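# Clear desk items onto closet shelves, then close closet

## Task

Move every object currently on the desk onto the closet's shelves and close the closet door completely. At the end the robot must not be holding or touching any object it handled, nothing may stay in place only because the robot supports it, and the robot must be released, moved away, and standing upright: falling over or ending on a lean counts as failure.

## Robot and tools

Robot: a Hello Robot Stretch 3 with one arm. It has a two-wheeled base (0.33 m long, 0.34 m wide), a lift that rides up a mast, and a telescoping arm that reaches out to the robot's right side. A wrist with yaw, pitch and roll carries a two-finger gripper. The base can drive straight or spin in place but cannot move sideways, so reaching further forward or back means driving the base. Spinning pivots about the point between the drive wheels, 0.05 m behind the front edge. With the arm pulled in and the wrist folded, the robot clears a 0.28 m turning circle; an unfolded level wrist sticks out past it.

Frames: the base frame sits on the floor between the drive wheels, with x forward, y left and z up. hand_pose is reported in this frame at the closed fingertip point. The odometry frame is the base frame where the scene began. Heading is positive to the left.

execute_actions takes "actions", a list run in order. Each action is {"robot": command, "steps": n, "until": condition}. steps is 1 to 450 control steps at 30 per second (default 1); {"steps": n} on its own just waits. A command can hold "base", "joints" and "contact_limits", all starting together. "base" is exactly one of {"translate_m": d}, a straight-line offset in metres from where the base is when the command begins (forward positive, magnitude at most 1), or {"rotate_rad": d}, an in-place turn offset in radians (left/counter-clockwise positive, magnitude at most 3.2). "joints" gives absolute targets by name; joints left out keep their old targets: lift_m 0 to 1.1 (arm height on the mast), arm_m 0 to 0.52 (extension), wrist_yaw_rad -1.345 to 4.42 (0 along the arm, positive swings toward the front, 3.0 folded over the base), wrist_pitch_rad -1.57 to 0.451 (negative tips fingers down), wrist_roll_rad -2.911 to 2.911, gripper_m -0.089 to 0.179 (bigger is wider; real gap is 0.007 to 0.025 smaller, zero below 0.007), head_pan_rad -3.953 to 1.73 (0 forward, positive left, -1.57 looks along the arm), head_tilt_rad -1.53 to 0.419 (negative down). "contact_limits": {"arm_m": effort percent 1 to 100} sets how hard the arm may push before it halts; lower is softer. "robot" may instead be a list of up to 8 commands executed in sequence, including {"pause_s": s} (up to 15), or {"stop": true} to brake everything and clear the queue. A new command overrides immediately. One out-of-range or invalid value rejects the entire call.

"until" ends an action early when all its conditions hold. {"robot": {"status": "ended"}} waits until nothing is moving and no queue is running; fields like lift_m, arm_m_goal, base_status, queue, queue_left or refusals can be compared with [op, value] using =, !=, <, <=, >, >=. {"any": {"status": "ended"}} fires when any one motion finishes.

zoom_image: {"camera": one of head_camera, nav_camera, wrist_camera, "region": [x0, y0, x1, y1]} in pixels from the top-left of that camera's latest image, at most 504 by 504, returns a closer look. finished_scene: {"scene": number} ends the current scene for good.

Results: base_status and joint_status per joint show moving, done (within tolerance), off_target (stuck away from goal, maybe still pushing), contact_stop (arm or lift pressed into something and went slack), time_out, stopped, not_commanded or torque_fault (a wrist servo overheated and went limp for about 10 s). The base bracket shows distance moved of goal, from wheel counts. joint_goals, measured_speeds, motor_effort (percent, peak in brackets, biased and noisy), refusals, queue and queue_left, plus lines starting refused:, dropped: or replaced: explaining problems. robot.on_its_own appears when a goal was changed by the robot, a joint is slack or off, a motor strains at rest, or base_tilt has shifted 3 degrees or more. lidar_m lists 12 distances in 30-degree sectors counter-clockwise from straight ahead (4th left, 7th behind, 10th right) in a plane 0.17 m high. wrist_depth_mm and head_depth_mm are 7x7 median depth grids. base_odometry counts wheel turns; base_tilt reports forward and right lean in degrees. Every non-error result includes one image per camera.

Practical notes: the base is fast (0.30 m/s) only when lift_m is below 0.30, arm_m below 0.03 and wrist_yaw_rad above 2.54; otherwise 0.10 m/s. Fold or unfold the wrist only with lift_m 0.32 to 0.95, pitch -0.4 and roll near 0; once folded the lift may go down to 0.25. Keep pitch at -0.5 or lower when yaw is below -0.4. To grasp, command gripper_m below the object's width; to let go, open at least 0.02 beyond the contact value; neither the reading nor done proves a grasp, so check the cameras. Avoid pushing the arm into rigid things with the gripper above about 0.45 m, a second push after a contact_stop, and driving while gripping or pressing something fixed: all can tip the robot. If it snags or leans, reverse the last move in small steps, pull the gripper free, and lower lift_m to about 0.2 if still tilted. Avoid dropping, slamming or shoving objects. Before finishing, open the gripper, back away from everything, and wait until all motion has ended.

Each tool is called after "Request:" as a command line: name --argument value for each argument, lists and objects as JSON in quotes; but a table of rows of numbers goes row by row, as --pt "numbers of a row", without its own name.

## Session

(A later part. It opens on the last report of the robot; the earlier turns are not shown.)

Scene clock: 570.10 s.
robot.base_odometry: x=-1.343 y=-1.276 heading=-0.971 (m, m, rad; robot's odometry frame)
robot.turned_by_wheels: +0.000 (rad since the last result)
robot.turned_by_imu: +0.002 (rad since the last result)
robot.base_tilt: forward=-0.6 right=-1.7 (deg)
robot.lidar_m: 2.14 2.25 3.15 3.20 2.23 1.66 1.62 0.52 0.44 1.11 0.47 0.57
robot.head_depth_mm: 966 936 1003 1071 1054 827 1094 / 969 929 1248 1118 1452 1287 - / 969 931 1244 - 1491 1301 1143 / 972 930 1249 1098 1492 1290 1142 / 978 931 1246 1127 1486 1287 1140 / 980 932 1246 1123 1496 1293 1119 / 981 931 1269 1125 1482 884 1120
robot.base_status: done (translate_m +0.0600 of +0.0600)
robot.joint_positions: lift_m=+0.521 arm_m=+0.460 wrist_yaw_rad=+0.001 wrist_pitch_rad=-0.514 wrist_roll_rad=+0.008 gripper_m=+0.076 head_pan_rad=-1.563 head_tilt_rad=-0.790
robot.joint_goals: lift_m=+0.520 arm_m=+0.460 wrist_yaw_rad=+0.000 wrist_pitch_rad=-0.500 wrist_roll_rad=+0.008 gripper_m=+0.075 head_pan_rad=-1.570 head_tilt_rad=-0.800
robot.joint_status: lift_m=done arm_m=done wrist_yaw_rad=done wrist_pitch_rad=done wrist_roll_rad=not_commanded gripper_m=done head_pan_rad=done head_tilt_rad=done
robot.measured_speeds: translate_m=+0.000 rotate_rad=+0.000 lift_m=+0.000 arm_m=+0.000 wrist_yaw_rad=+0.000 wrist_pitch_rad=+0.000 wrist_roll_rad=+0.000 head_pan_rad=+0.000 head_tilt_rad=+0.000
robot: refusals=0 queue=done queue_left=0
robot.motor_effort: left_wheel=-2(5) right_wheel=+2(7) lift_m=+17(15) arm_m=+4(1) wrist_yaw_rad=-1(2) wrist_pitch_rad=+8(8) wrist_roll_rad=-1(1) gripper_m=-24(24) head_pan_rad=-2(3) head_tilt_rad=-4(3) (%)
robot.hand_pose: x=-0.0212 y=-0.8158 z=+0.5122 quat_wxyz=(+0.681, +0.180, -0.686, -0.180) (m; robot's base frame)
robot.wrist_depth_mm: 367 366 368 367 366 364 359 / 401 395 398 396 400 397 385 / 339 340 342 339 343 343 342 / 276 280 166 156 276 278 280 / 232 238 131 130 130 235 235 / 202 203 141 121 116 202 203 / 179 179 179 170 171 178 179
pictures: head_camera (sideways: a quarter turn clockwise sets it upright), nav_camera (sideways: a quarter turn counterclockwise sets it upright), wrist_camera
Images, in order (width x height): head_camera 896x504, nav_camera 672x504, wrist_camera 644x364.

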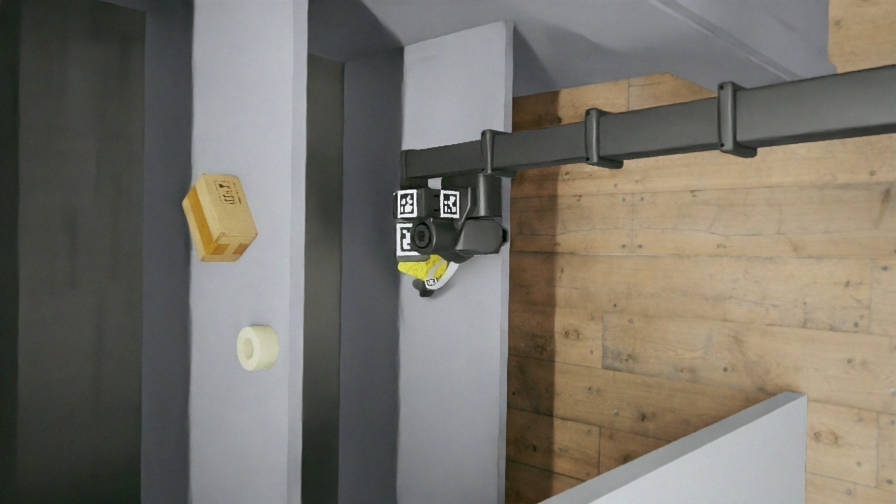

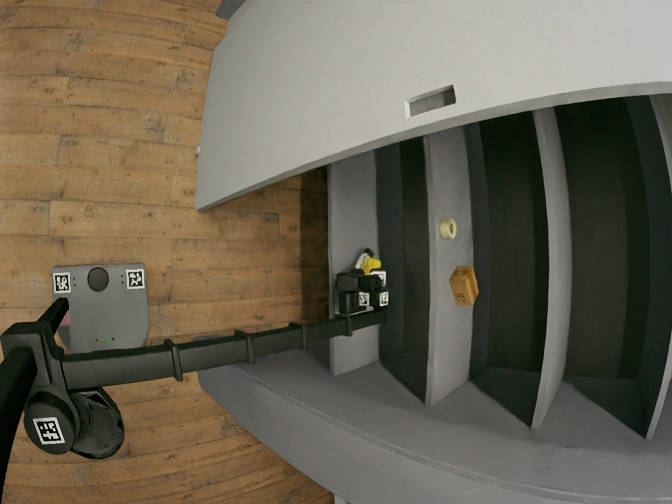

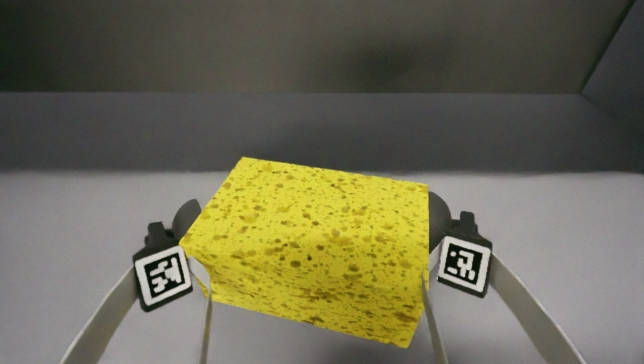

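Request:
execute_actions --actions '[{"robot":[{"joints":{"lift_m":0.486}},{"joints":{"gripper_m":0.15}},{"joints":{"lift_m":0.54}},{"joints":{"arm_m":0.0}},{"joints":{"gripper_m":0.0}},{"joints":{"lift_m":1.06,"wrist_yaw_rad":0.6}}],"steps":450,"until":{"robot":{"status":"ended"}}},{"steps":300,"until":{"robot":{"status":"ended"}}},{"robot":{"joints":{"head_pan_rad":-1.0,"head_tilt_rad":-0.35}},"steps":60,"until":{"robot":{"status":"ended"}}}]'

Scene clock: 589.40 s.
robot.base_odometry: x=-1.343 y=-1.276 heading=-0.971 (m, m, rad; robot's odometry frame)
robot.turned_by_wheels: +0.000 (rad since the last result)
robot.turned_by_imu: +0.002 (rad since the last result)
robot.base_tilt: forward=-0.5 right=-1.7 (deg)
robot.lidar_m: 2.15 2.25 3.16 3.19 2.23 1.67 1.62 0.52 0.44 1.11 0.47 0.58
robot.head_depth_mm: 870 999 888 1099 882 1245 914 / 869 1051 1029 1154 924 1246 1006 / 874 1123 1029 1232 974 1164 1356 / 375 400 429 463 505 548 604 / 392 420 451 488 535 584 644 / 419 451 488 530 582 645 724 / 450 487 529 580 641 719 817
robot.base_status: done (translate_m +0.0600 of +0.0600)
robot.joint_positions: lift_m=+1.059 arm_m=+0.000 wrist_yaw_rad=+0.598 wrist_pitch_rad=-0.514 wrist_roll_rad=+0.008 gripper_m=+0.000 head_pan_rad=-1.007 head_tilt_rad=-0.359
robot.joint_goals: lift_m=+1.060 arm_m=+0.000 wrist_yaw_rad=+0.600 wrist_pitch_rad=-0.500 wrist_roll_rad=+0.008 gripper_m=+0.000 head_pan_rad=-1.000 head_tilt_rad=-0.350
robot.joint_status: lift_m=done arm_m=done wrist_yaw_rad=done wrist_pitch_rad=done wrist_roll_rad=not_commanded gripper_m=done head_pan_rad=done head_tilt_rad=done
robot.measured_speeds: translate_m=+0.000 rotate_rad=+0.000 lift_m=+0.000 arm_m=+0.000 wrist_yaw_rad=+0.000 wrist_pitch_rad=+0.000 wrist_roll_rad=+0.000 head_pan_rad=+0.000 head_tilt_rad=+0.000
robot: refusals=0 queue=done queue_left=0
robot.motor_effort: left_wheel=-3(3) right_wheel=+2(2) lift_m=+43(45) arm_m=-3(4) wrist_yaw_rad=+1(1) wrist_pitch_rad=+9(8) wrist_roll_rad=-1(1) gripper_m=-3(100) head_pan_rad=+2(21) head_tilt_rad=+4(21) (%)
robot.hand_pose: x=+0.0974 y=-0.3201 z=+1.0512 quat_wxyz=(+0.704, +0.373, -0.603, +0.028) (m; robot's base frame)
robot.wrist_depth_mm: 393 285 246 956 811 702 618 / 503 344 273 807 803 742 661 / 720 422 319 691 631 635 641 / - 553 364 - - 531 524 / - 832 464 - 895 905 471 / - - 609 - 804 758 776 / - - 786 - - 741 662
pictures: head_camera (sideways: a quarter turn clockwise sets it upright), nav_camera (sideways: a quarter turn counterclockwise sets it upright), wrist_camera
Images, in order (width x height): head_camera 896x504, nav_camera 672x504, wrist_camera 644x364.

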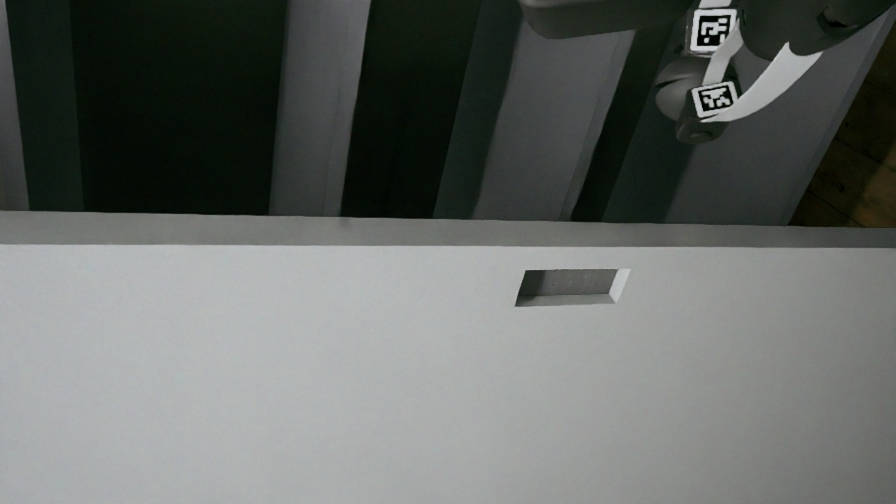

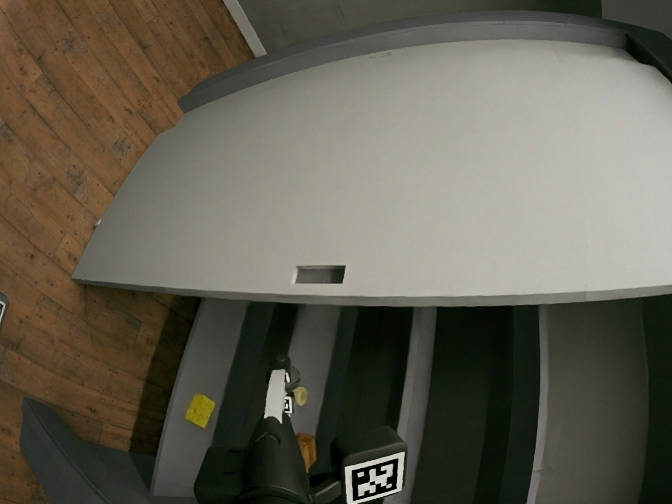

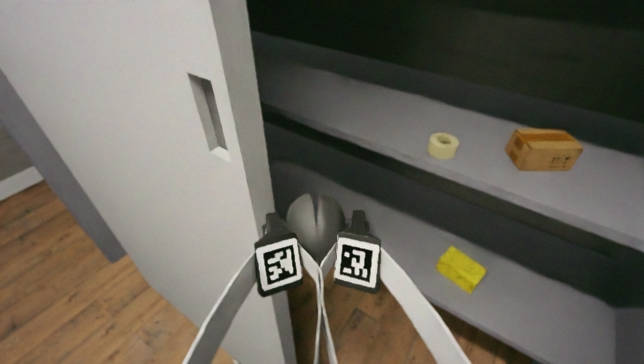

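Request:
execute_actions --actions '[{"robot":[{"joints":{"wrist_yaw_rad":-0.8}},{"base":{"translate_m":0.4}},{"joints":{"head_pan_rad":-1.75,"head_tilt_rad":-0.5,"arm_m":0.06}}],"steps":400,"until":{"robot":{"status":"ended"}}}]'

Scene clock: 604.87 s.
robot.base_odometry: x=-1.117 y=-1.606 heading=-0.971 (m, m, rad; robot's odometry frame)
robot.turned_by_wheels: +0.000 (rad since the last result)
robot.turned_by_imu: +0.005 (rad since the last result)
robot.base_tilt: forward=-0.6 right=-1.7 (deg)
robot.lidar_m: 1.75 1.83 2.58 3.64 2.75 2.08 2.02 0.75 0.42 0.41 0.43 0.60
robot.head_depth_mm: 985 - - 919 1220 1436 1306 / 323 - - - - 1483 1305 / 318 - - - - - 644 / 316 338 - - - 556 616 / 313 333 - - - 533 600 / 309 331 365 394 - 514 584 / 304 330 361 398 441 498 569
robot.base_status: done (translate_m +0.4000 of +0.4000)
robot.joint_positions: lift_m=+1.059 arm_m=+0.060 wrist_yaw_rad=-0.798 wrist_pitch_rad=-0.514 wrist_roll_rad=+0.008 gripper_m=+0.000 head_pan_rad=-1.743 head_tilt_rad=-0.493
robot.joint_goals: lift_m=+1.060 arm_m=+0.060 wrist_yaw_rad=-0.800 wrist_pitch_rad=-0.500 wrist_roll_rad=+0.008 gripper_m=+0.000 head_pan_rad=-1.750 head_tilt_rad=-0.500
robot.joint_status: lift_m=done arm_m=done wrist_yaw_rad=done wrist_pitch_rad=done wrist_roll_rad=not_commanded gripper_m=done head_pan_rad=done head_tilt_rad=done
robot.measured_speeds: translate_m=+0.000 rotate_rad=+0.000 lift_m=+0.000 arm_m=+0.000 wrist_yaw_rad=+0.000 wrist_pitch_rad=+0.000 wrist_roll_rad=+0.000 head_pan_rad=+0.000 head_tilt_rad=+0.000
robot: refusals=0 queue=done queue_left=0
robot.motor_effort: left_wheel=-3(4) right_wheel=+2(5) lift_m=+43(43) arm_m=+3(5) wrist_yaw_rad=-2(3) wrist_pitch_rad=+8(8) wrist_roll_rad=-1(1) gripper_m=-3(3) head_pan_rad=-1(26) head_tilt_rad=-3(11) (%)
robot.hand_pose: x=-0.1728 y=-0.3519 z=+1.0512 quat_wxyz=(+0.558, -0.101, -0.702, -0.431) (m; robot's base frame)
robot.wrist_depth_mm: 90 101 846 805 651 458 - / 96 108 661 804 719 513 - / 102 117 149 905 771 584 - / 108 126 161 - 862 - - / 117 138 185 - 799 - - / 127 150 210 - - - - / 138 167 252 - - - -
pictures: head_camera (sideways: a quarter turn clockwise sets it upright), nav_camera (sideways: a quarter turn counterclockwise sets it upright), wrist_camera
Images, in order (width x height): head_camera 896x504, nav_camera 672x504, wrist_camera 644x364.

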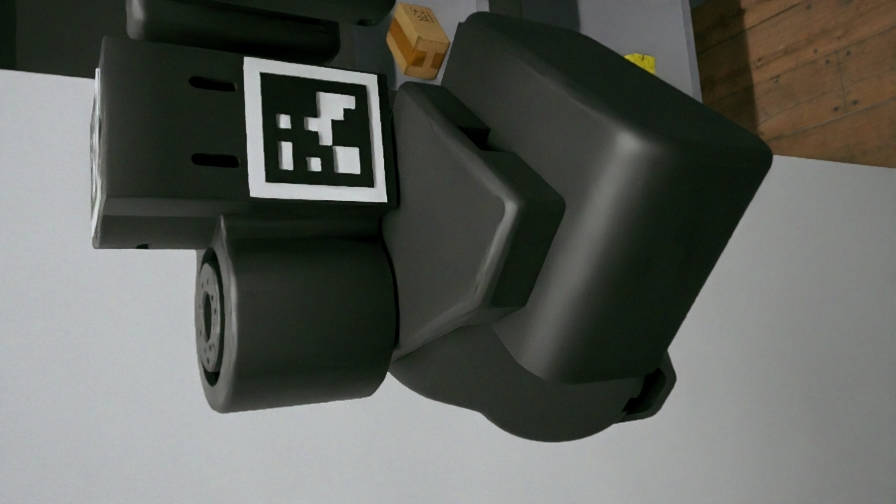

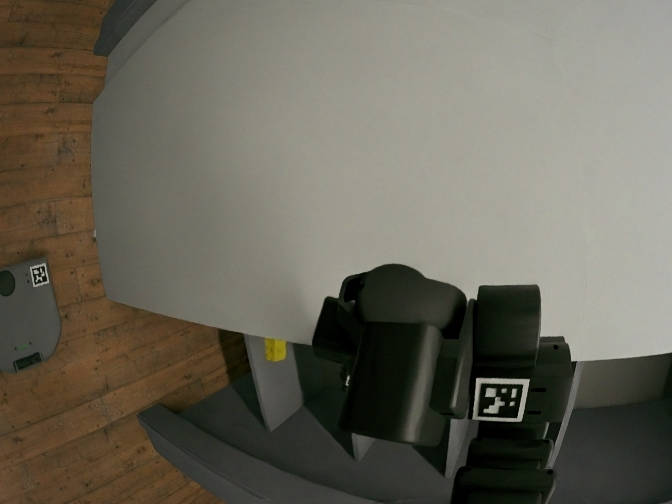

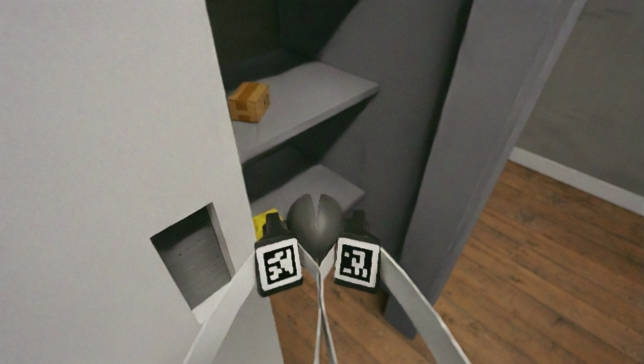

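Request:
execute_actions --actions '[{"robot":[{"base":{"translate_m":0.045},"joints":{"lift_m":1.045}},{"joints":{"arm_m":0.16},"contact_limits":{"arm_m":9}}],"steps":300,"until":{"robot":{"status":"ended"}}}]'

Scene clock: 610.97 s.
robot.base_odometry: x=-1.092 y=-1.643 heading=-0.971 (m, m, rad; robot's odometry frame)
robot.turned_by_wheels: +0.000 (rad since the last result)
robot.turned_by_imu: +0.002 (rad since the last result)
robot.base_tilt: forward=-0.5 right=-1.8 (deg)
robot.lidar_m: 1.70 1.78 2.51 3.21 2.80 2.13 2.07 0.79 0.42 0.41 0.43 0.60
robot.head_depth_mm: 335 355 - 877 1268 1432 1304 / 331 - 411 427 504 577 1255 / 326 - - - - 553 641 / 321 - - - - 542 625 / 317 340 - - 485 528 606 / 312 337 373 397 473 515 591 / 309 334 366 401 447 504 577
robot.base_status: done (translate_m +0.0450 of +0.0450)
robot.joint_positions: lift_m=+1.046 arm_m=+0.103 wrist_yaw_rad=-0.824 wrist_pitch_rad=-0.528 wrist_roll_rad=+0.004 gripper_m=+0.000 head_pan_rad=-1.743 head_tilt_rad=-0.494
robot.joint_goals: lift_m=+1.045 arm_m=+0.103 wrist_yaw_rad=-0.800 wrist_pitch_rad=-0.500 wrist_roll_rad=+0.004 gripper_m=+0.000 head_pan_rad=-1.750 head_tilt_rad=-0.500
robot.joint_status: lift_m=done arm_m=contact_stop wrist_yaw_rad=done wrist_pitch_rad=done wrist_roll_rad=not_commanded gripper_m=done head_pan_rad=done head_tilt_rad=done
robot.measured_speeds: translate_m=+0.000 rotate_rad=-0.002 lift_m=+0.000 arm_m=-0.008 wrist_yaw_rad=-0.030 wrist_pitch_rad=+0.024 wrist_roll_rad=+0.000 head_pan_rad=+0.000 head_tilt_rad=+0.000
robot: refusals=0 queue=dropped queue_left=0
robot.on_its_own: arm_m is slack since a contact_stop, until your next command for it (your +0.160 is given up)
robot.motor_effort: left_wheel=-5(5) right_wheel=-8(9) lift_m=+16(44) arm_m=+6(9) wrist_yaw_rad=+14(14) wrist_pitch_rad=+16(20) wrist_roll_rad=+0(1) gripper_m=-6(7) head_pan_rad=-2(1) head_tilt_rad=-3(3) (%)
robot.contact_limits: arm_m 9 (drawing in: default 15, maximum 25; extending or still: default 22, maximum 35)
robot.hand_pose: x=-0.1749 y=-0.3895 z=+1.0342 quat_wxyz=(+0.550, -0.105, -0.700, -0.443) (m; robot's base frame)
robot.wrist_depth_mm: - 71 87 112 697 504 - / - 76 95 126 758 532 - / - 82 104 143 827 600 - / - 89 115 171 920 - - / - 97 129 - 919 - - / 90 106 140 245 - - - / 99 118 182 290 - - -
pictures: head_camera (sideways: a quarter turn clockwise sets it upright), nav_camera (sideways: a quarter turn counterclockwise sets it upright), wrist_camera
Images, in order (width x height): head_camera 896x504, nav_camera 672x504, wrist_camera 644x364.

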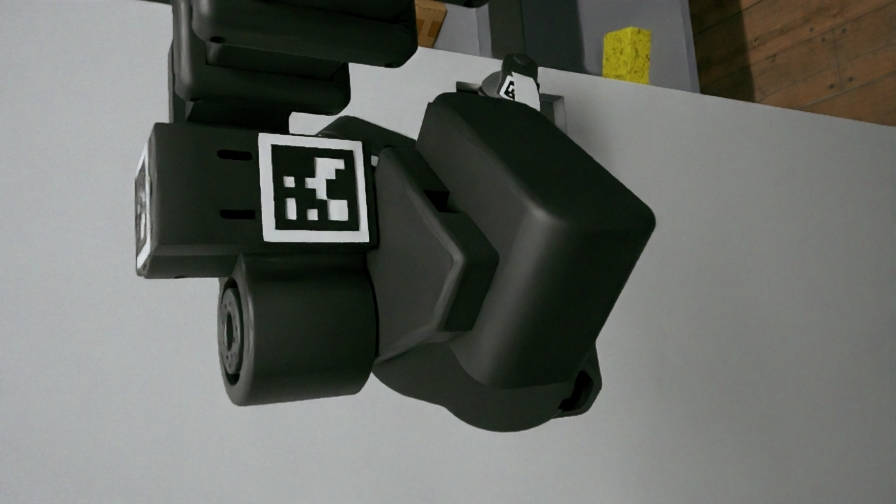

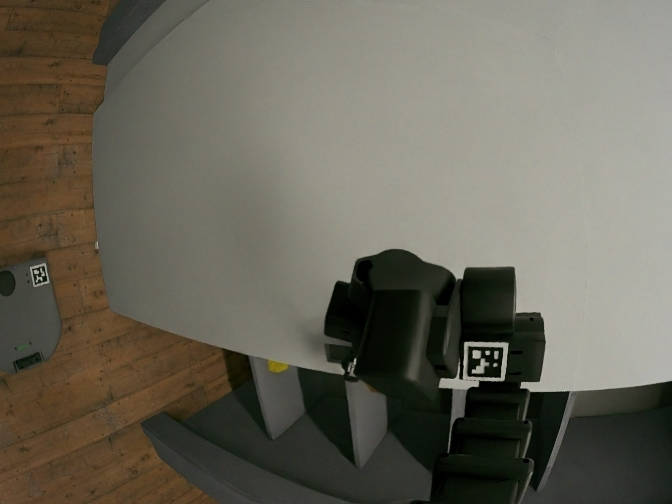

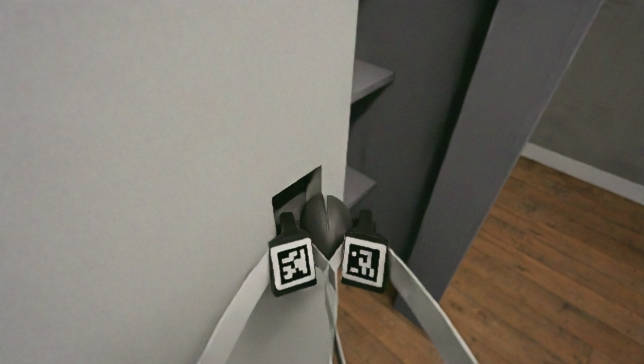

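Request:
execute_actions --actions '[{"robot":[{"joints":{"arm_m":0.085}},{"base":{"translate_m":0.02}},{"joints":{"arm_m":0.16},"contact_limits":{"arm_m":9}}],"steps":300,"until":{"robot":{"status":"ended"}}}]'

Scene clock: 615.70 s.
robot.base_odometry: x=-1.081 y=-1.660 heading=-0.971 (m, m, rad; robot's odometry frame)
robot.turned_by_wheels: -0.001 (rad since the last result)
robot.turned_by_imu: -0.001 (rad since the last result)
robot.base_tilt: forward=-0.5 right=-1.7 (deg)
robot.lidar_m: 1.68 1.76 2.48 3.19 2.84 2.15 2.09 0.80 0.42 0.41 0.43 0.60
robot.head_depth_mm: 336 355 - 469 1220 1441 1313 / 331 350 410 437 505 568 678 / 326 - - - 502 553 642 / 322 - - - - 541 625 / 317 340 - - 483 527 610 / 313 338 374 - 468 516 593 / 309 334 366 402 448 505 577
robot.base_status: done (translate_m +0.0200 of +0.0200)
robot.joint_positions: lift_m=+1.045 arm_m=+0.111 wrist_yaw_rad=-0.896 wrist_pitch_rad=-0.557 wrist_roll_rad=+0.003 gripper_m=+0.000 head_pan_rad=-1.743 head_tilt_rad=-0.495
robot.joint_goals: lift_m=+1.045 arm_m=+0.111 wrist_yaw_rad=-0.844 wrist_pitch_rad=-0.500 wrist_roll_rad=+0.003 gripper_m=+0.000 head_pan_rad=-1.750 head_tilt_rad=-0.500
robot.joint_status: lift_m=done arm_m=contact_stop wrist_yaw_rad=done wrist_pitch_rad=done wrist_roll_rad=not_commanded gripper_m=done head_pan_rad=done head_tilt_rad=done
robot.measured_speeds: translate_m=+0.000 rotate_rad=-0.008 lift_m=-0.001 arm_m=-0.001 wrist_yaw_rad=-0.070 wrist_pitch_rad=+0.168 wrist_roll_rad=+0.000 head_pan_rad=+0.000 head_tilt_rad=-0.024
robot: refusals=0 queue=dropped queue_left=0
robot.on_its_own: wrist_yaw_rad is held at -0.844, not at your -0.800, by its stall guard, which is still easing; arm_m is slack since a contact_stop, until your next command for it (your +0.160 is given up)
robot.motor_effort: left_wheel=-13(13) right_wheel=+11(11) lift_m=+18(18) arm_m=+4(9) wrist_yaw_rad=+32(32) wrist_pitch_rad=+29(42) wrist_roll_rad=+1(1) gripper_m=-9(10) head_pan_rad=-2(2) head_tilt_rad=-2(3) (%)
robot.contact_limits: arm_m 9 (drawing in: default 15, maximum 25; extending or still: default 22, maximum 35)
robot.hand_pose: x=-0.1813 y=-0.3838 z=+1.0282 quat_wxyz=(+0.528, -0.119, -0.697, -0.470) (m; robot's base frame)
robot.wrist_depth_mm: - 71 89 120 701 508 - / - 76 98 135 749 577 - / - 82 107 155 813 - - / - 89 120 189 840 - - / - 97 134 - 949 - - / 89 106 144 298 - - - / 97 117 166 356 - - -
pictures: head_camera (sideways: a quarter turn clockwise sets it upright), nav_camera (sideways: a quarter turn counterclockwise sets it upright), wrist_camera
Images, in order (width x height): head_camera 896x504, nav_camera 672x504, wrist_camera 644x364.

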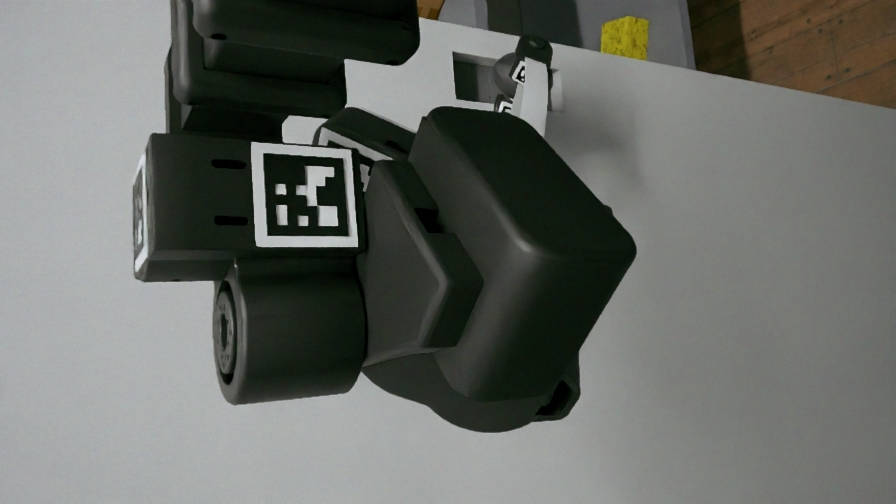

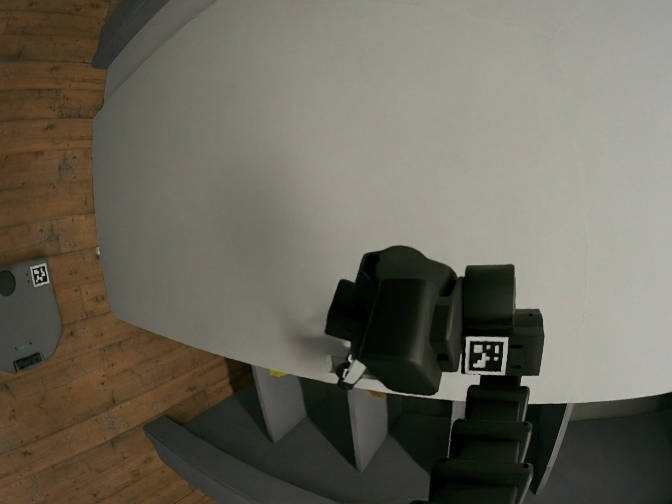

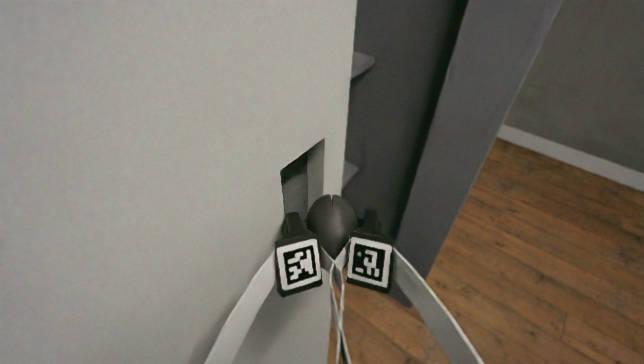

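Request:
execute_actions --actions '[{"robot":{"joints":{"arm_m":0.106,"wrist_yaw_rad":-0.85},"contact_limits":{"arm_m":14},"base":{"translate_m":-0.1}},"steps":150,"until":{"robot":{"base_status":["!=","moving"]}}}]'

Scene clock: 620.00 s.
robot.base_odometry: x=-1.137 y=-1.577 heading=-0.971 (m, m, rad; robot's odometry frame)
robot.turned_by_wheels: +0.001 (rad since the last result)
robot.turned_by_imu: -0.003 (rad since the last result)
robot.base_tilt: forward=-0.6 right=-1.8 (deg)
robot.lidar_m: 1.78 1.87 2.62 3.19 2.70 2.05 1.99 0.72 0.42 0.41 0.43 0.60
robot.head_depth_mm: 333 352 - 870 1242 1436 1303 / 328 347 406 431 501 573 1220 / 323 - - - 503 548 639 / 319 - - - - 536 620 / 314 337 - - 481 523 601 / 309 334 370 - 464 511 588 / 305 331 361 398 443 500 572
robot.base_status: done (translate_m -0.1000 of -0.1000)
robot.joint_positions: lift_m=+1.045 arm_m=+0.106 wrist_yaw_rad=-0.868 wrist_pitch_rad=-0.540 wrist_roll_rad=+0.002 gripper_m=+0.000 head_pan_rad=-1.743 head_tilt_rad=-0.495
robot.joint_goals: lift_m=+1.045 arm_m=+0.106 wrist_yaw_rad=-0.850 wrist_pitch_rad=-0.500 wrist_roll_rad=+0.002 gripper_m=+0.000 head_pan_rad=-1.750 head_tilt_rad=-0.500
robot.joint_status: lift_m=done arm_m=done wrist_yaw_rad=done wrist_pitch_rad=done wrist_roll_rad=not_commanded gripper_m=done head_pan_rad=done head_tilt_rad=done
robot.measured_speeds: translate_m=+0.000 rotate_rad=+0.000 lift_m=+0.000 arm_m=+0.000 wrist_yaw_rad=+0.000 wrist_pitch_rad=+0.000 wrist_roll_rad=+0.000 head_pan_rad=+0.000 head_tilt_rad=+0.000
robot: refusals=0 queue=done queue_left=0
robot.motor_effort: left_wheel=-4(13) right_wheel=-3(22) lift_m=+18(19) arm_m=+4(3) wrist_yaw_rad=+11(31) wrist_pitch_rad=+23(31) wrist_roll_rad=+1(1) gripper_m=-5(10) head_pan_rad=+0(3) head_tilt_rad=-2(2) (%)
robot.contact_limits: arm_m 14 (drawing in: default 15, maximum 25; extending or still: default 22, maximum 35)
robot.hand_pose: x=-0.1798 y=-0.3845 z=+1.0318 quat_wxyz=(+0.538, -0.116, -0.698, -0.458) (m; robot's base frame)
robot.wrist_depth_mm: - 70 87 115 600 426 - / - 75 94 129 653 471 - / - 80 104 146 716 545 - / - 87 115 175 701 - - / - 95 129 - 768 - - / 87 104 138 - - - - / 95 115 182 317 - - -
pictures: head_camera (sideways: a quarter turn clockwise sets it upright), nav_camera (sideways: a quarter turn counterclockwise sets it upright), wrist_camera
Images, in order (width x height): head_camera 896x504, nav_camera 672x504, wrist_camera 644x364.

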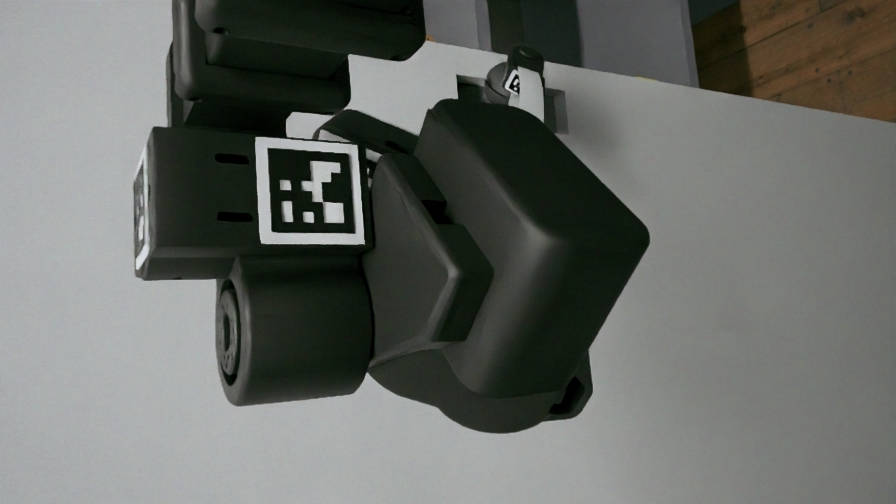

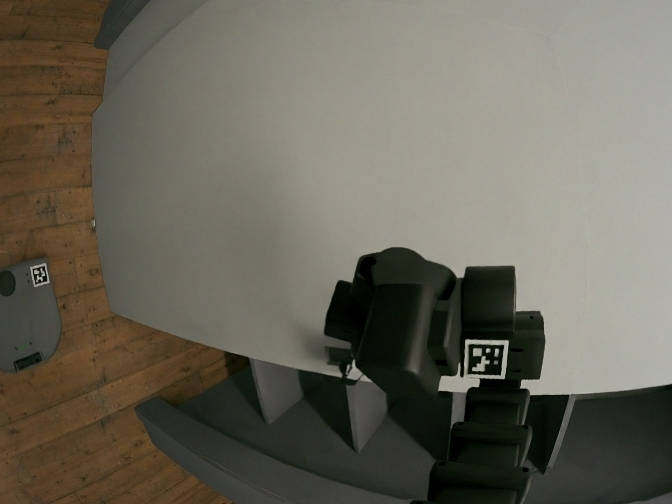

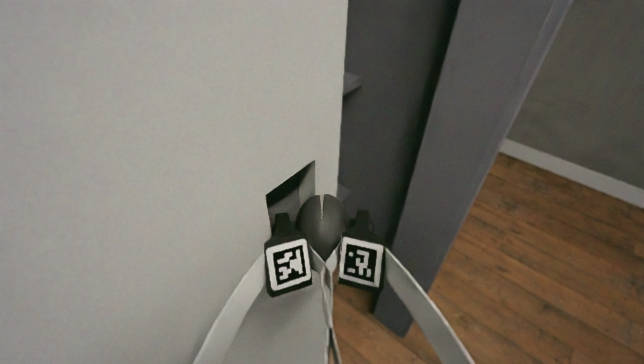

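Door follows. Continue.

Request:
execute_actions --actions '[{"robot":{"joints":{"arm_m":0.109},"contact_limits":{"arm_m":14},"base":{"translate_m":-0.15}},"steps":150,"until":{"robot":{"base_status":["!=","moving"]}}},{"robot":{"joints":{"arm_m":0.112},"contact_limits":{"arm_m":14},"base":{"translate_m":-0.15}},"steps":150,"until":{"robot":{"base_status":["!=","moving"]}}}]'

Scene clock: 627.43 s.
robot.base_odometry: x=-1.307 y=-1.330 heading=-0.971 (m, m, rad; robot's odometry frame)
robot.turned_by_wheels: +0.000 (rad since the last result)
robot.turned_by_imu: -0.005 (rad since the last result)
robot.base_tilt: forward=-0.6 right=-1.7 (deg)
robot.lidar_m: 2.08 2.17 3.04 3.19 2.32 1.74 1.69 0.51 0.41 0.40 0.42 0.58
robot.head_depth_mm: 326 344 - 449 826 715 740 / 321 339 - 424 493 550 658 / 315 - - - 486 537 622 / 310 - - - - 523 605 / 306 329 - - 470 509 586 / 302 325 361 - 451 497 573 / 297 322 352 387 430 486 558
robot.base_status: done (translate_m -0.1500 of -0.1500)
robot.joint_positions: lift_m=+1.045 arm_m=+0.111 wrist_yaw_rad=-0.963 wrist_pitch_rad=-0.539 wrist_roll_rad=+0.002 gripper_m=+0.000 head_pan_rad=-1.743 head_tilt_rad=-0.495
robot.joint_goals: lift_m=+1.045 arm_m=+0.112 wrist_yaw_rad=-0.946 wrist_pitch_rad=-0.500 wrist_roll_rad=+0.002 gripper_m=+0.000 head_pan_rad=-1.750 head_tilt_rad=-0.500
robot.joint_status: lift_m=done arm_m=done wrist_yaw_rad=done wrist_pitch_rad=done wrist_roll_rad=not_commanded gripper_m=done head_pan_rad=done head_tilt_rad=done
robot.measured_speeds: translate_m=+0.000 rotate_rad=+0.000 lift_m=+0.000 arm_m=+0.000 wrist_yaw_rad=+0.000 wrist_pitch_rad=+0.000 wrist_roll_rad=+0.000 head_pan_rad=+0.000 head_tilt_rad=+0.000
robot: refusals=0 queue=done queue_left=0
robot.on_its_own: wrist_yaw_rad is held at -0.946, not at your -0.850, by its stall guard, which is not easing now
robot.motor_effort: left_wheel=-3(8) right_wheel=+2(18) lift_m=+18(18) arm_m=+6(13) wrist_yaw_rad=+10(21) wrist_pitch_rad=+23(28) wrist_roll_rad=+1(1) gripper_m=-6(8) head_pan_rad=-2(3) head_tilt_rad=-2(2) (%)
robot.contact_limits: arm_m 14 (drawing in: default 15, maximum 25; extending or still: default 22, maximum 35)
robot.hand_pose: x=-0.1918 y=-0.3747 z=+1.0319 quat_wxyz=(+0.516, -0.149, -0.692, -0.483) (m; robot's base frame)
robot.wrist_depth_mm: - 67 85 119 199 - - / - 71 93 134 219 - - / - 76 101 152 250 - - / - 81 112 183 296 - - / - 88 122 - - - - / - 95 130 290 - - - / - 104 174 328 - - -
pictures: head_camera (sideways: a quarter turn clockwise sets it upright), nav_camera (sideways: a quarter turn counterclockwise sets it upright), wrist_camera
Images, in order (width x height): head_camera 896x504, nav_camera 672x504, wrist_camera 644x364.

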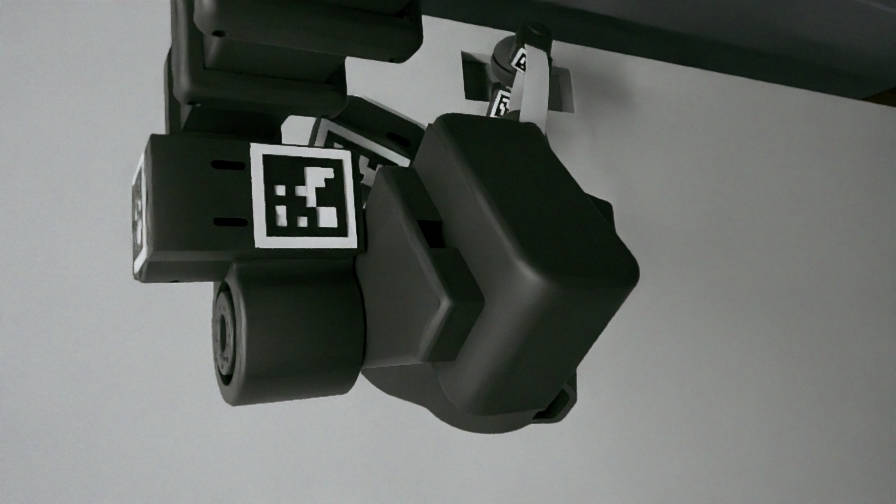

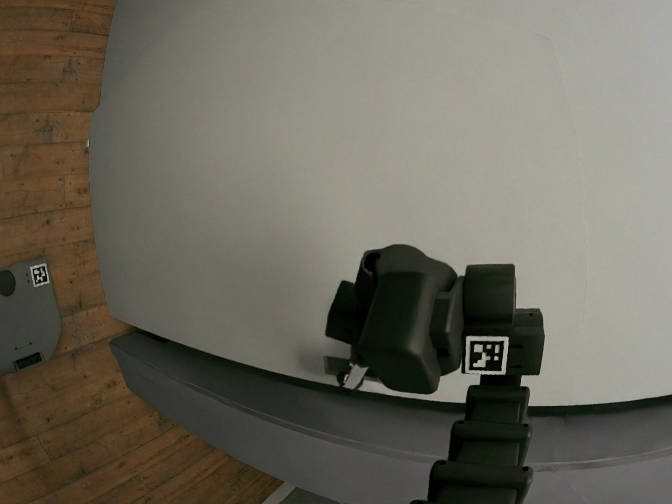

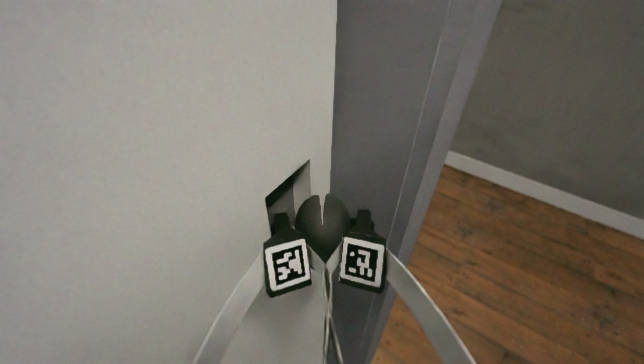

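Request:
execute_actions --actions '[{"robot":[{"joints":{"arm_m":0.0}},{"joints":{"wrist_yaw_rad":0.8}},{"base":{"translate_m":-0.29}},{"joints":{"arm_m":0.05,"head_pan_rad":-1.3}}],"steps":400,"until":{"robot":{"status":"ended"}}}]'

Scene clock: 640.63 s.
robot.base_odometry: x=-1.470 y=-1.090 heading=-0.971 (m, m, rad; robot's odometry frame)
robot.turned_by_wheels: +0.000 (rad since the last result)
robot.turned_by_imu: -0.001 (rad since the last result)
robot.base_tilt: forward=-0.5 right=-1.7 (deg)
robot.lidar_m: 1.53 2.48 3.46 3.23 1.93 1.44 1.40 1.46 0.38 0.36 0.40 0.56
robot.head_depth_mm: 889 878 1046 917 - - 477 / 912 875 1077 916 - - 704 / 312 344 375 - - 1004 1283 / 309 336 369 - 451 521 598 / 317 346 380 423 493 542 628 / 326 356 393 437 496 568 666 / 335 367 406 453 515 595 706
robot.base_status: done (translate_m -0.2900 of -0.2900)
robot.joint_positions: lift_m=+1.045 arm_m=+0.050 wrist_yaw_rad=+0.798 wrist_pitch_rad=-0.518 wrist_roll_rad=+0.002 gripper_m=+0.000 head_pan_rad=-1.307 head_tilt_rad=-0.495
robot.joint_goals: lift_m=+1.045 arm_m=+0.050 wrist_yaw_rad=+0.800 wrist_pitch_rad=-0.500 wrist_roll_rad=+0.002 gripper_m=+0.000 head_pan_rad=-1.300 head_tilt_rad=-0.500
robot.joint_status: lift_m=done arm_m=done wrist_yaw_rad=done wrist_pitch_rad=done wrist_roll_rad=not_commanded gripper_m=done head_pan_rad=done head_tilt_rad=done
robot.measured_speeds: translate_m=+0.000 rotate_rad=+0.000 lift_m=+0.000 arm_m=+0.000 wrist_yaw_rad=+0.000 wrist_pitch_rad=+0.000 wrist_roll_rad=+0.000 head_pan_rad=+0.000 head_tilt_rad=+0.000
robot: refusals=0 queue=done queue_left=0
robot.motor_effort: left_wheel=+0(6) right_wheel=+0(4) lift_m=+19(18) arm_m=+4(5) wrist_yaw_rad=+0(10) wrist_pitch_rad=+11(23) wrist_roll_rad=+1(1) gripper_m=-3(5) head_pan_rad=+3(21) head_tilt_rad=-3(3) (%)
robot.hand_pose: x=+0.1293 y=-0.3417 z=+1.0363 quat_wxyz=(+0.700, +0.433, -0.560, +0.098) (m; robot's base frame)
robot.wrist_depth_mm: - 355 223 160 125 103 96 / - 455 257 177 136 110 601 / - 653 306 201 149 122 605 / - - 382 226 178 142 494 / - - 558 - 199 850 435 / - - 897 325 201 769 675 / - - - 418 272 676 256
pictures: head_camera (sideways: a quarter turn clockwise sets it upright), nav_camera (sideways: a quarter turn counterclockwise sets it upright), wrist_camera
Images, in order (width x height): head_camera 896x504, nav_camera 672x504, wrist_camera 644x364.

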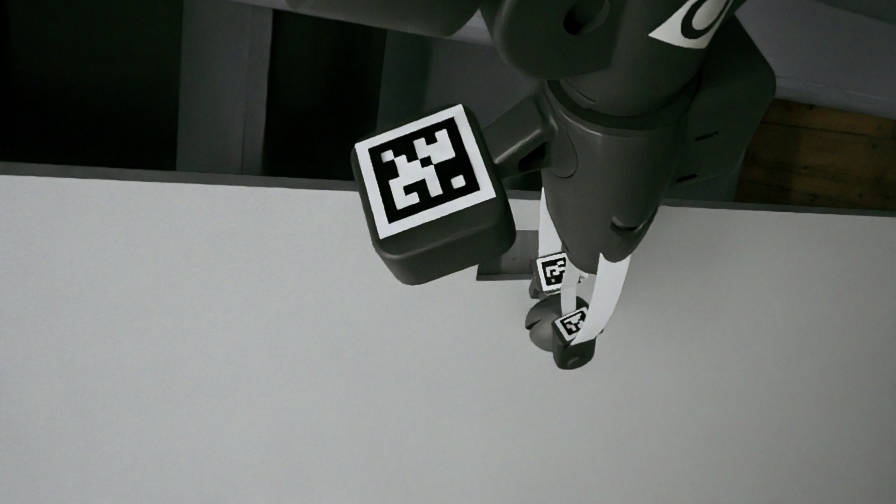

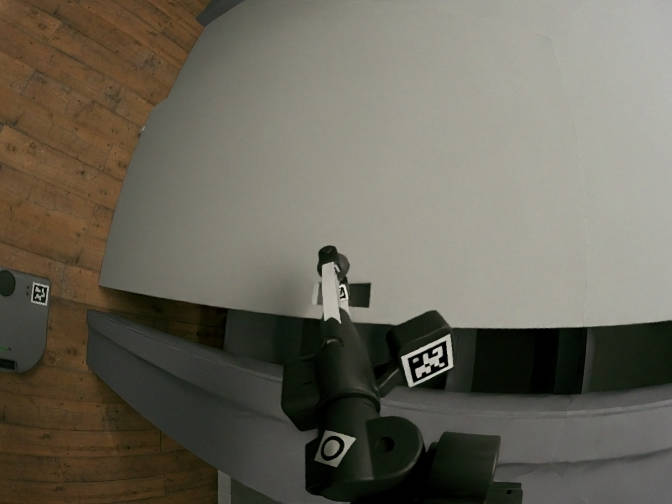

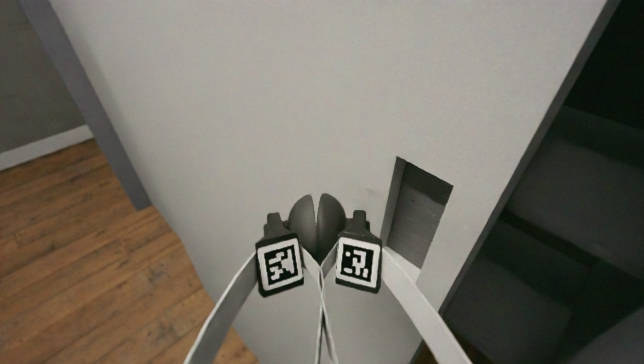

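Request:
execute_actions --actions '[{"robot":[{"base":{"translate_m":-0.055}},{"joints":{"arm_m":0.14},"contact_limits":{"arm_m":9}}],"steps":300,"until":{"robot":{"status":"ended"}}}]'

Scene clock: 646.83 s.
robot.base_odometry: x=-1.501 y=-1.045 heading=-0.971 (m, m, rad; robot's odometry frame)
robot.turned_by_wheels: +0.000 (rad since the last result)
robot.turned_by_imu: -0.017 (rad since the last result)
robot.base_tilt: forward=-0.6 right=-1.9 (deg)
robot.lidar_m: 1.58 2.52 3.48 3.22 1.89 1.39 1.34 1.39 0.38 0.36 0.42 0.56
robot.head_depth_mm: - 288 311 - - 443 502 / 908 297 320 341 - 443 511 / 935 897 1081 882 1179 1022 549 / 959 891 1127 884 1207 1081 1274 / 330 358 390 432 493 542 631 / 327 357 393 439 494 567 664 / 335 367 406 453 514 591 700
robot.base_status: done (translate_m -0.0550 of -0.0550)
robot.joint_positions: lift_m=+1.045 arm_m=+0.107 wrist_yaw_rad=+0.855 wrist_pitch_rad=-0.555 wrist_roll_rad=+0.003 gripper_m=+0.000 head_pan_rad=-1.307 head_tilt_rad=-0.495
robot.joint_goals: lift_m=+1.045 arm_m=+0.107 wrist_yaw_rad=+0.800 wrist_pitch_rad=-0.500 wrist_roll_rad=+0.003 gripper_m=+0.000 head_pan_rad=-1.300 head_tilt_rad=-0.500
robot.joint_status: lift_m=done arm_m=contact_stop wrist_yaw_rad=done wrist_pitch_rad=done wrist_roll_rad=not_commanded gripper_m=done head_pan_rad=done head_tilt_rad=done
robot.measured_speeds: translate_m=+0.000 rotate_rad=+0.003 lift_m=+0.000 arm_m=-0.002 wrist_yaw_rad=+0.070 wrist_pitch_rad=+0.000 wrist_roll_rad=+0.000 head_pan_rad=+0.000 head_tilt_rad=+0.000
robot: refusals=0 queue=dropped queue_left=0
robot.on_its_own: arm_m is slack since a contact_stop, until your next command for it (your +0.140 is given up)
robot.motor_effort: left_wheel=+10(10) right_wheel=+0(13) lift_m=+19(18) arm_m=+5(9) wrist_yaw_rad=-36(37) wrist_pitch_rad=+33(34) wrist_roll_rad=+1(1) gripper_m=-9(9) head_pan_rad=+3(3) head_tilt_rad=-2(2) (%)
robot.contact_limits: arm_m 9 (drawing in: default 15, maximum 25; extending or still: default 22, maximum 35)
robot.hand_pose: x=+0.1333 y=-0.3866 z=+1.0287 quat_wxyz=(+0.699, +0.458, -0.539, +0.105) (m; robot's base frame)
robot.wrist_depth_mm: - 266 148 107 760 661 572 / - 364 174 121 681 665 598 / - 609 214 139 539 545 568 / - - 277 165 965 468 467 / - - 472 - 821 819 130 / - - 901 298 761 713 82 / - - - 384 - 157 63
pictures: head_camera (sideways: a quarter turn clockwise sets it upright), nav_camera (sideways: a quarter turn counterclockwise sets it upright), wrist_camera
Images, in order (width x height): head_camera 896x504, nav_camera 672x504, wrist_camera 644x364.

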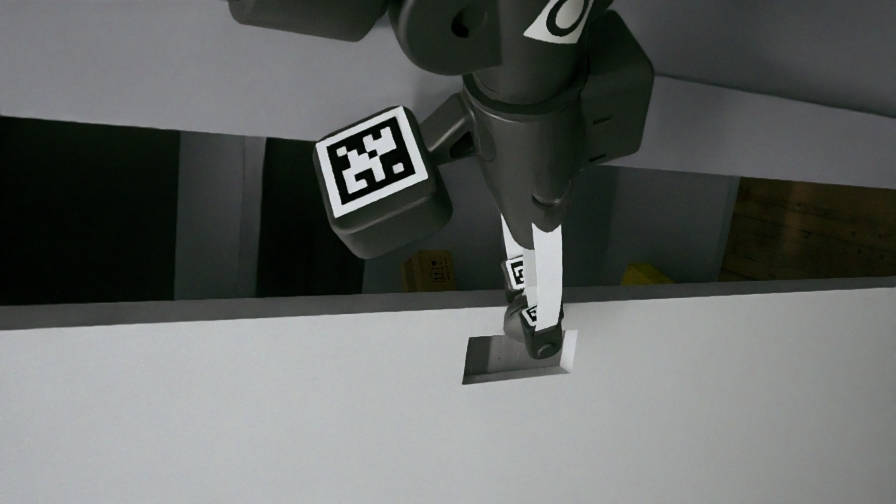

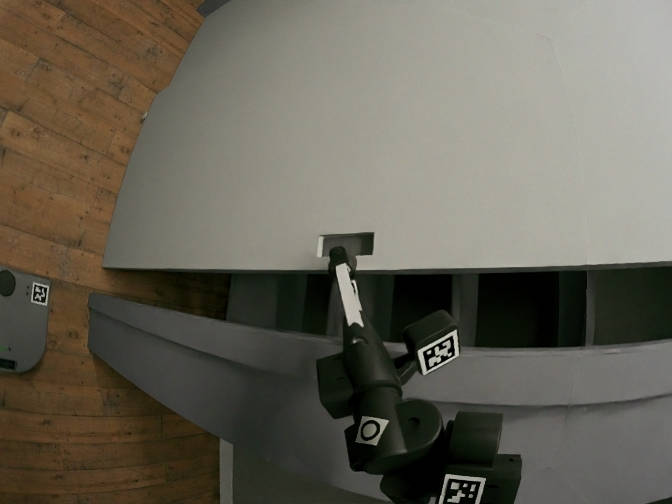

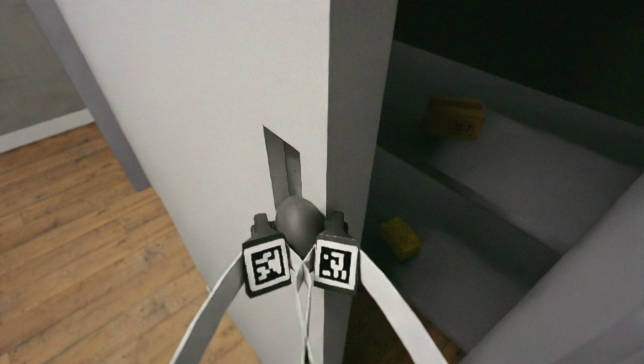

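Request:
execute_actions --actions '[{"robot":[{"joints":{"arm_m":0.0}},{"joints":{"wrist_pitch_rad":-1.2}},{"joints":{"wrist_yaw_rad":-0.8}},{"base":{"rotate_rad":0.02}},{"base":{"translate_m":0.36}},{"joints":{"wrist_pitch_rad":-0.5,"head_pan_rad":-1.75}},{"joints":{"arm_m":0.03}}],"steps":450,"until":{"robot":{"status":"ended"}}},{"steps":200,"until":{"robot":{"status":"ended"}}}]'

Scene clock: 665.07 s.
robot.base_odometry: x=-1.292 y=-1.338 heading=-0.951 (m, m, rad; robot's odometry frame)
robot.turned_by_wheels: +0.020 (rad since the last result)
robot.turned_by_imu: +0.028 (rad since the last result)
robot.base_tilt: forward=-0.5 right=-1.7 (deg)
robot.lidar_m: 2.07 2.17 3.05 3.18 2.34 1.75 1.70 0.51 0.41 0.40 0.42 0.59
robot.head_depth_mm: 326 347 - - - - 727 / 321 339 - - - - - / 316 334 - - - - - / 312 337 - - - - - / 307 334 - - - - 618 / 303 329 353 400 431 - 585 / 298 324 354 389 434 490 559
robot.base_status: done (translate_m +0.3600 of +0.3600)
robot.joint_positions: lift_m=+1.045 arm_m=+0.030 wrist_yaw_rad=-0.798 wrist_pitch_rad=-0.518 wrist_roll_rad=+0.003 gripper_m=+0.000 head_pan_rad=-1.743 head_tilt_rad=-0.495
robot.joint_goals: lift_m=+1.045 arm_m=+0.030 wrist_yaw_rad=-0.800 wrist_pitch_rad=-0.500 wrist_roll_rad=+0.003 gripper_m=+0.000 head_pan_rad=-1.750 head_tilt_rad=-0.500
robot.joint_status: lift_m=done arm_m=done wrist_yaw_rad=done wrist_pitch_rad=done wrist_roll_rad=not_commanded gripper_m=done head_pan_rad=done head_tilt_rad=done
robot.measured_speeds: translate_m=+0.000 rotate_rad=+0.000 lift_m=+0.000 arm_m=+0.000 wrist_yaw_rad=+0.000 wrist_pitch_rad=+0.000 wrist_roll_rad=+0.000 head_pan_rad=+0.000 head_tilt_rad=+0.000
robot: refusals=0 queue=done queue_left=0
robot.motor_effort: left_wheel=-3(5) right_wheel=+1(6) lift_m=+18(19) arm_m=+3(4) wrist_yaw_rad=-2(34) wrist_pitch_rad=+11(35) wrist_roll_rad=+1(1) gripper_m=-3(9) head_pan_rad=-2(20) head_tilt_rad=-2(2) (%)
robot.hand_pose: x=-0.1723 y=-0.3215 z=+1.0363 quat_wxyz=(+0.559, -0.099, -0.701, -0.433) (m; robot's base frame)
robot.wrist_depth_mm: 107 120 147 269 242 - - / 114 129 159 296 272 - - / 121 140 175 328 312 - - / 130 151 194 364 363 - - / 139 165 210 - 542 - - / 149 180 229 386 - - - / 163 201 306 579 - - -
pictures: head_camera (sideways: a quarter turn clockwise sets it upright), nav_camera (sideways: a quarter turn counterclockwise sets it upright), wrist_camera
Images, in order (width x height): head_camera 896x504, nav_camera 672x504, wrist_camera 644x364.

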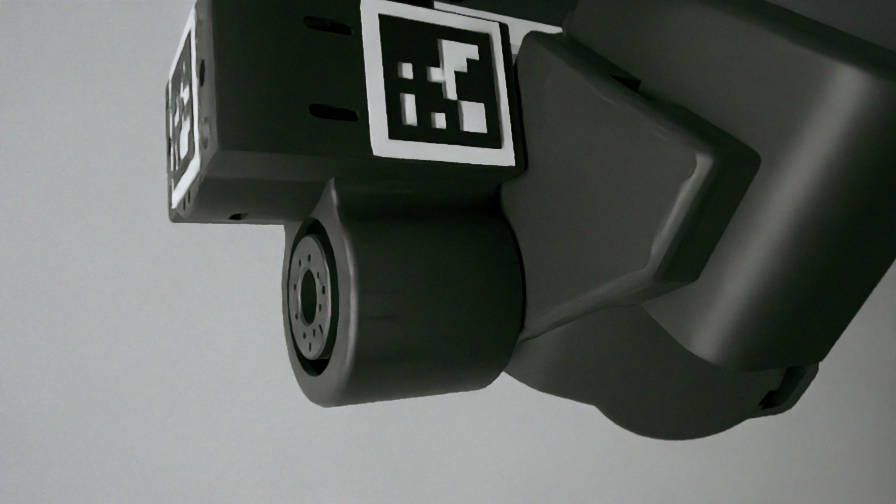

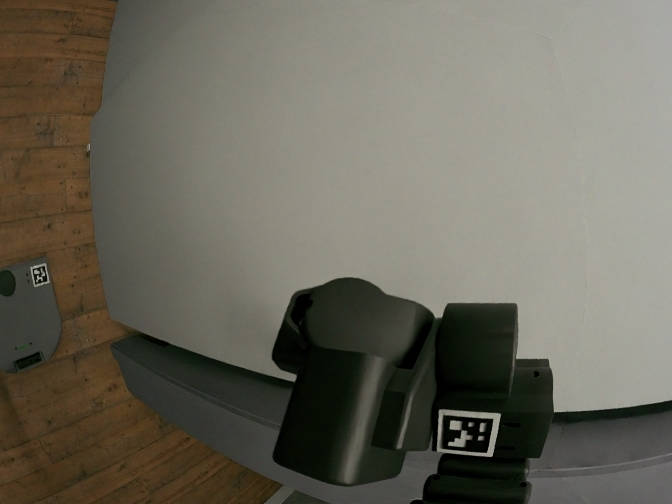

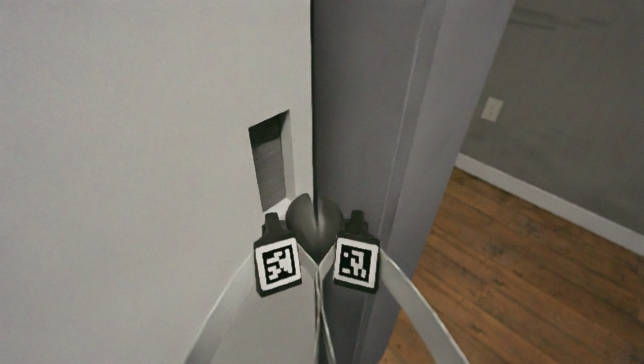

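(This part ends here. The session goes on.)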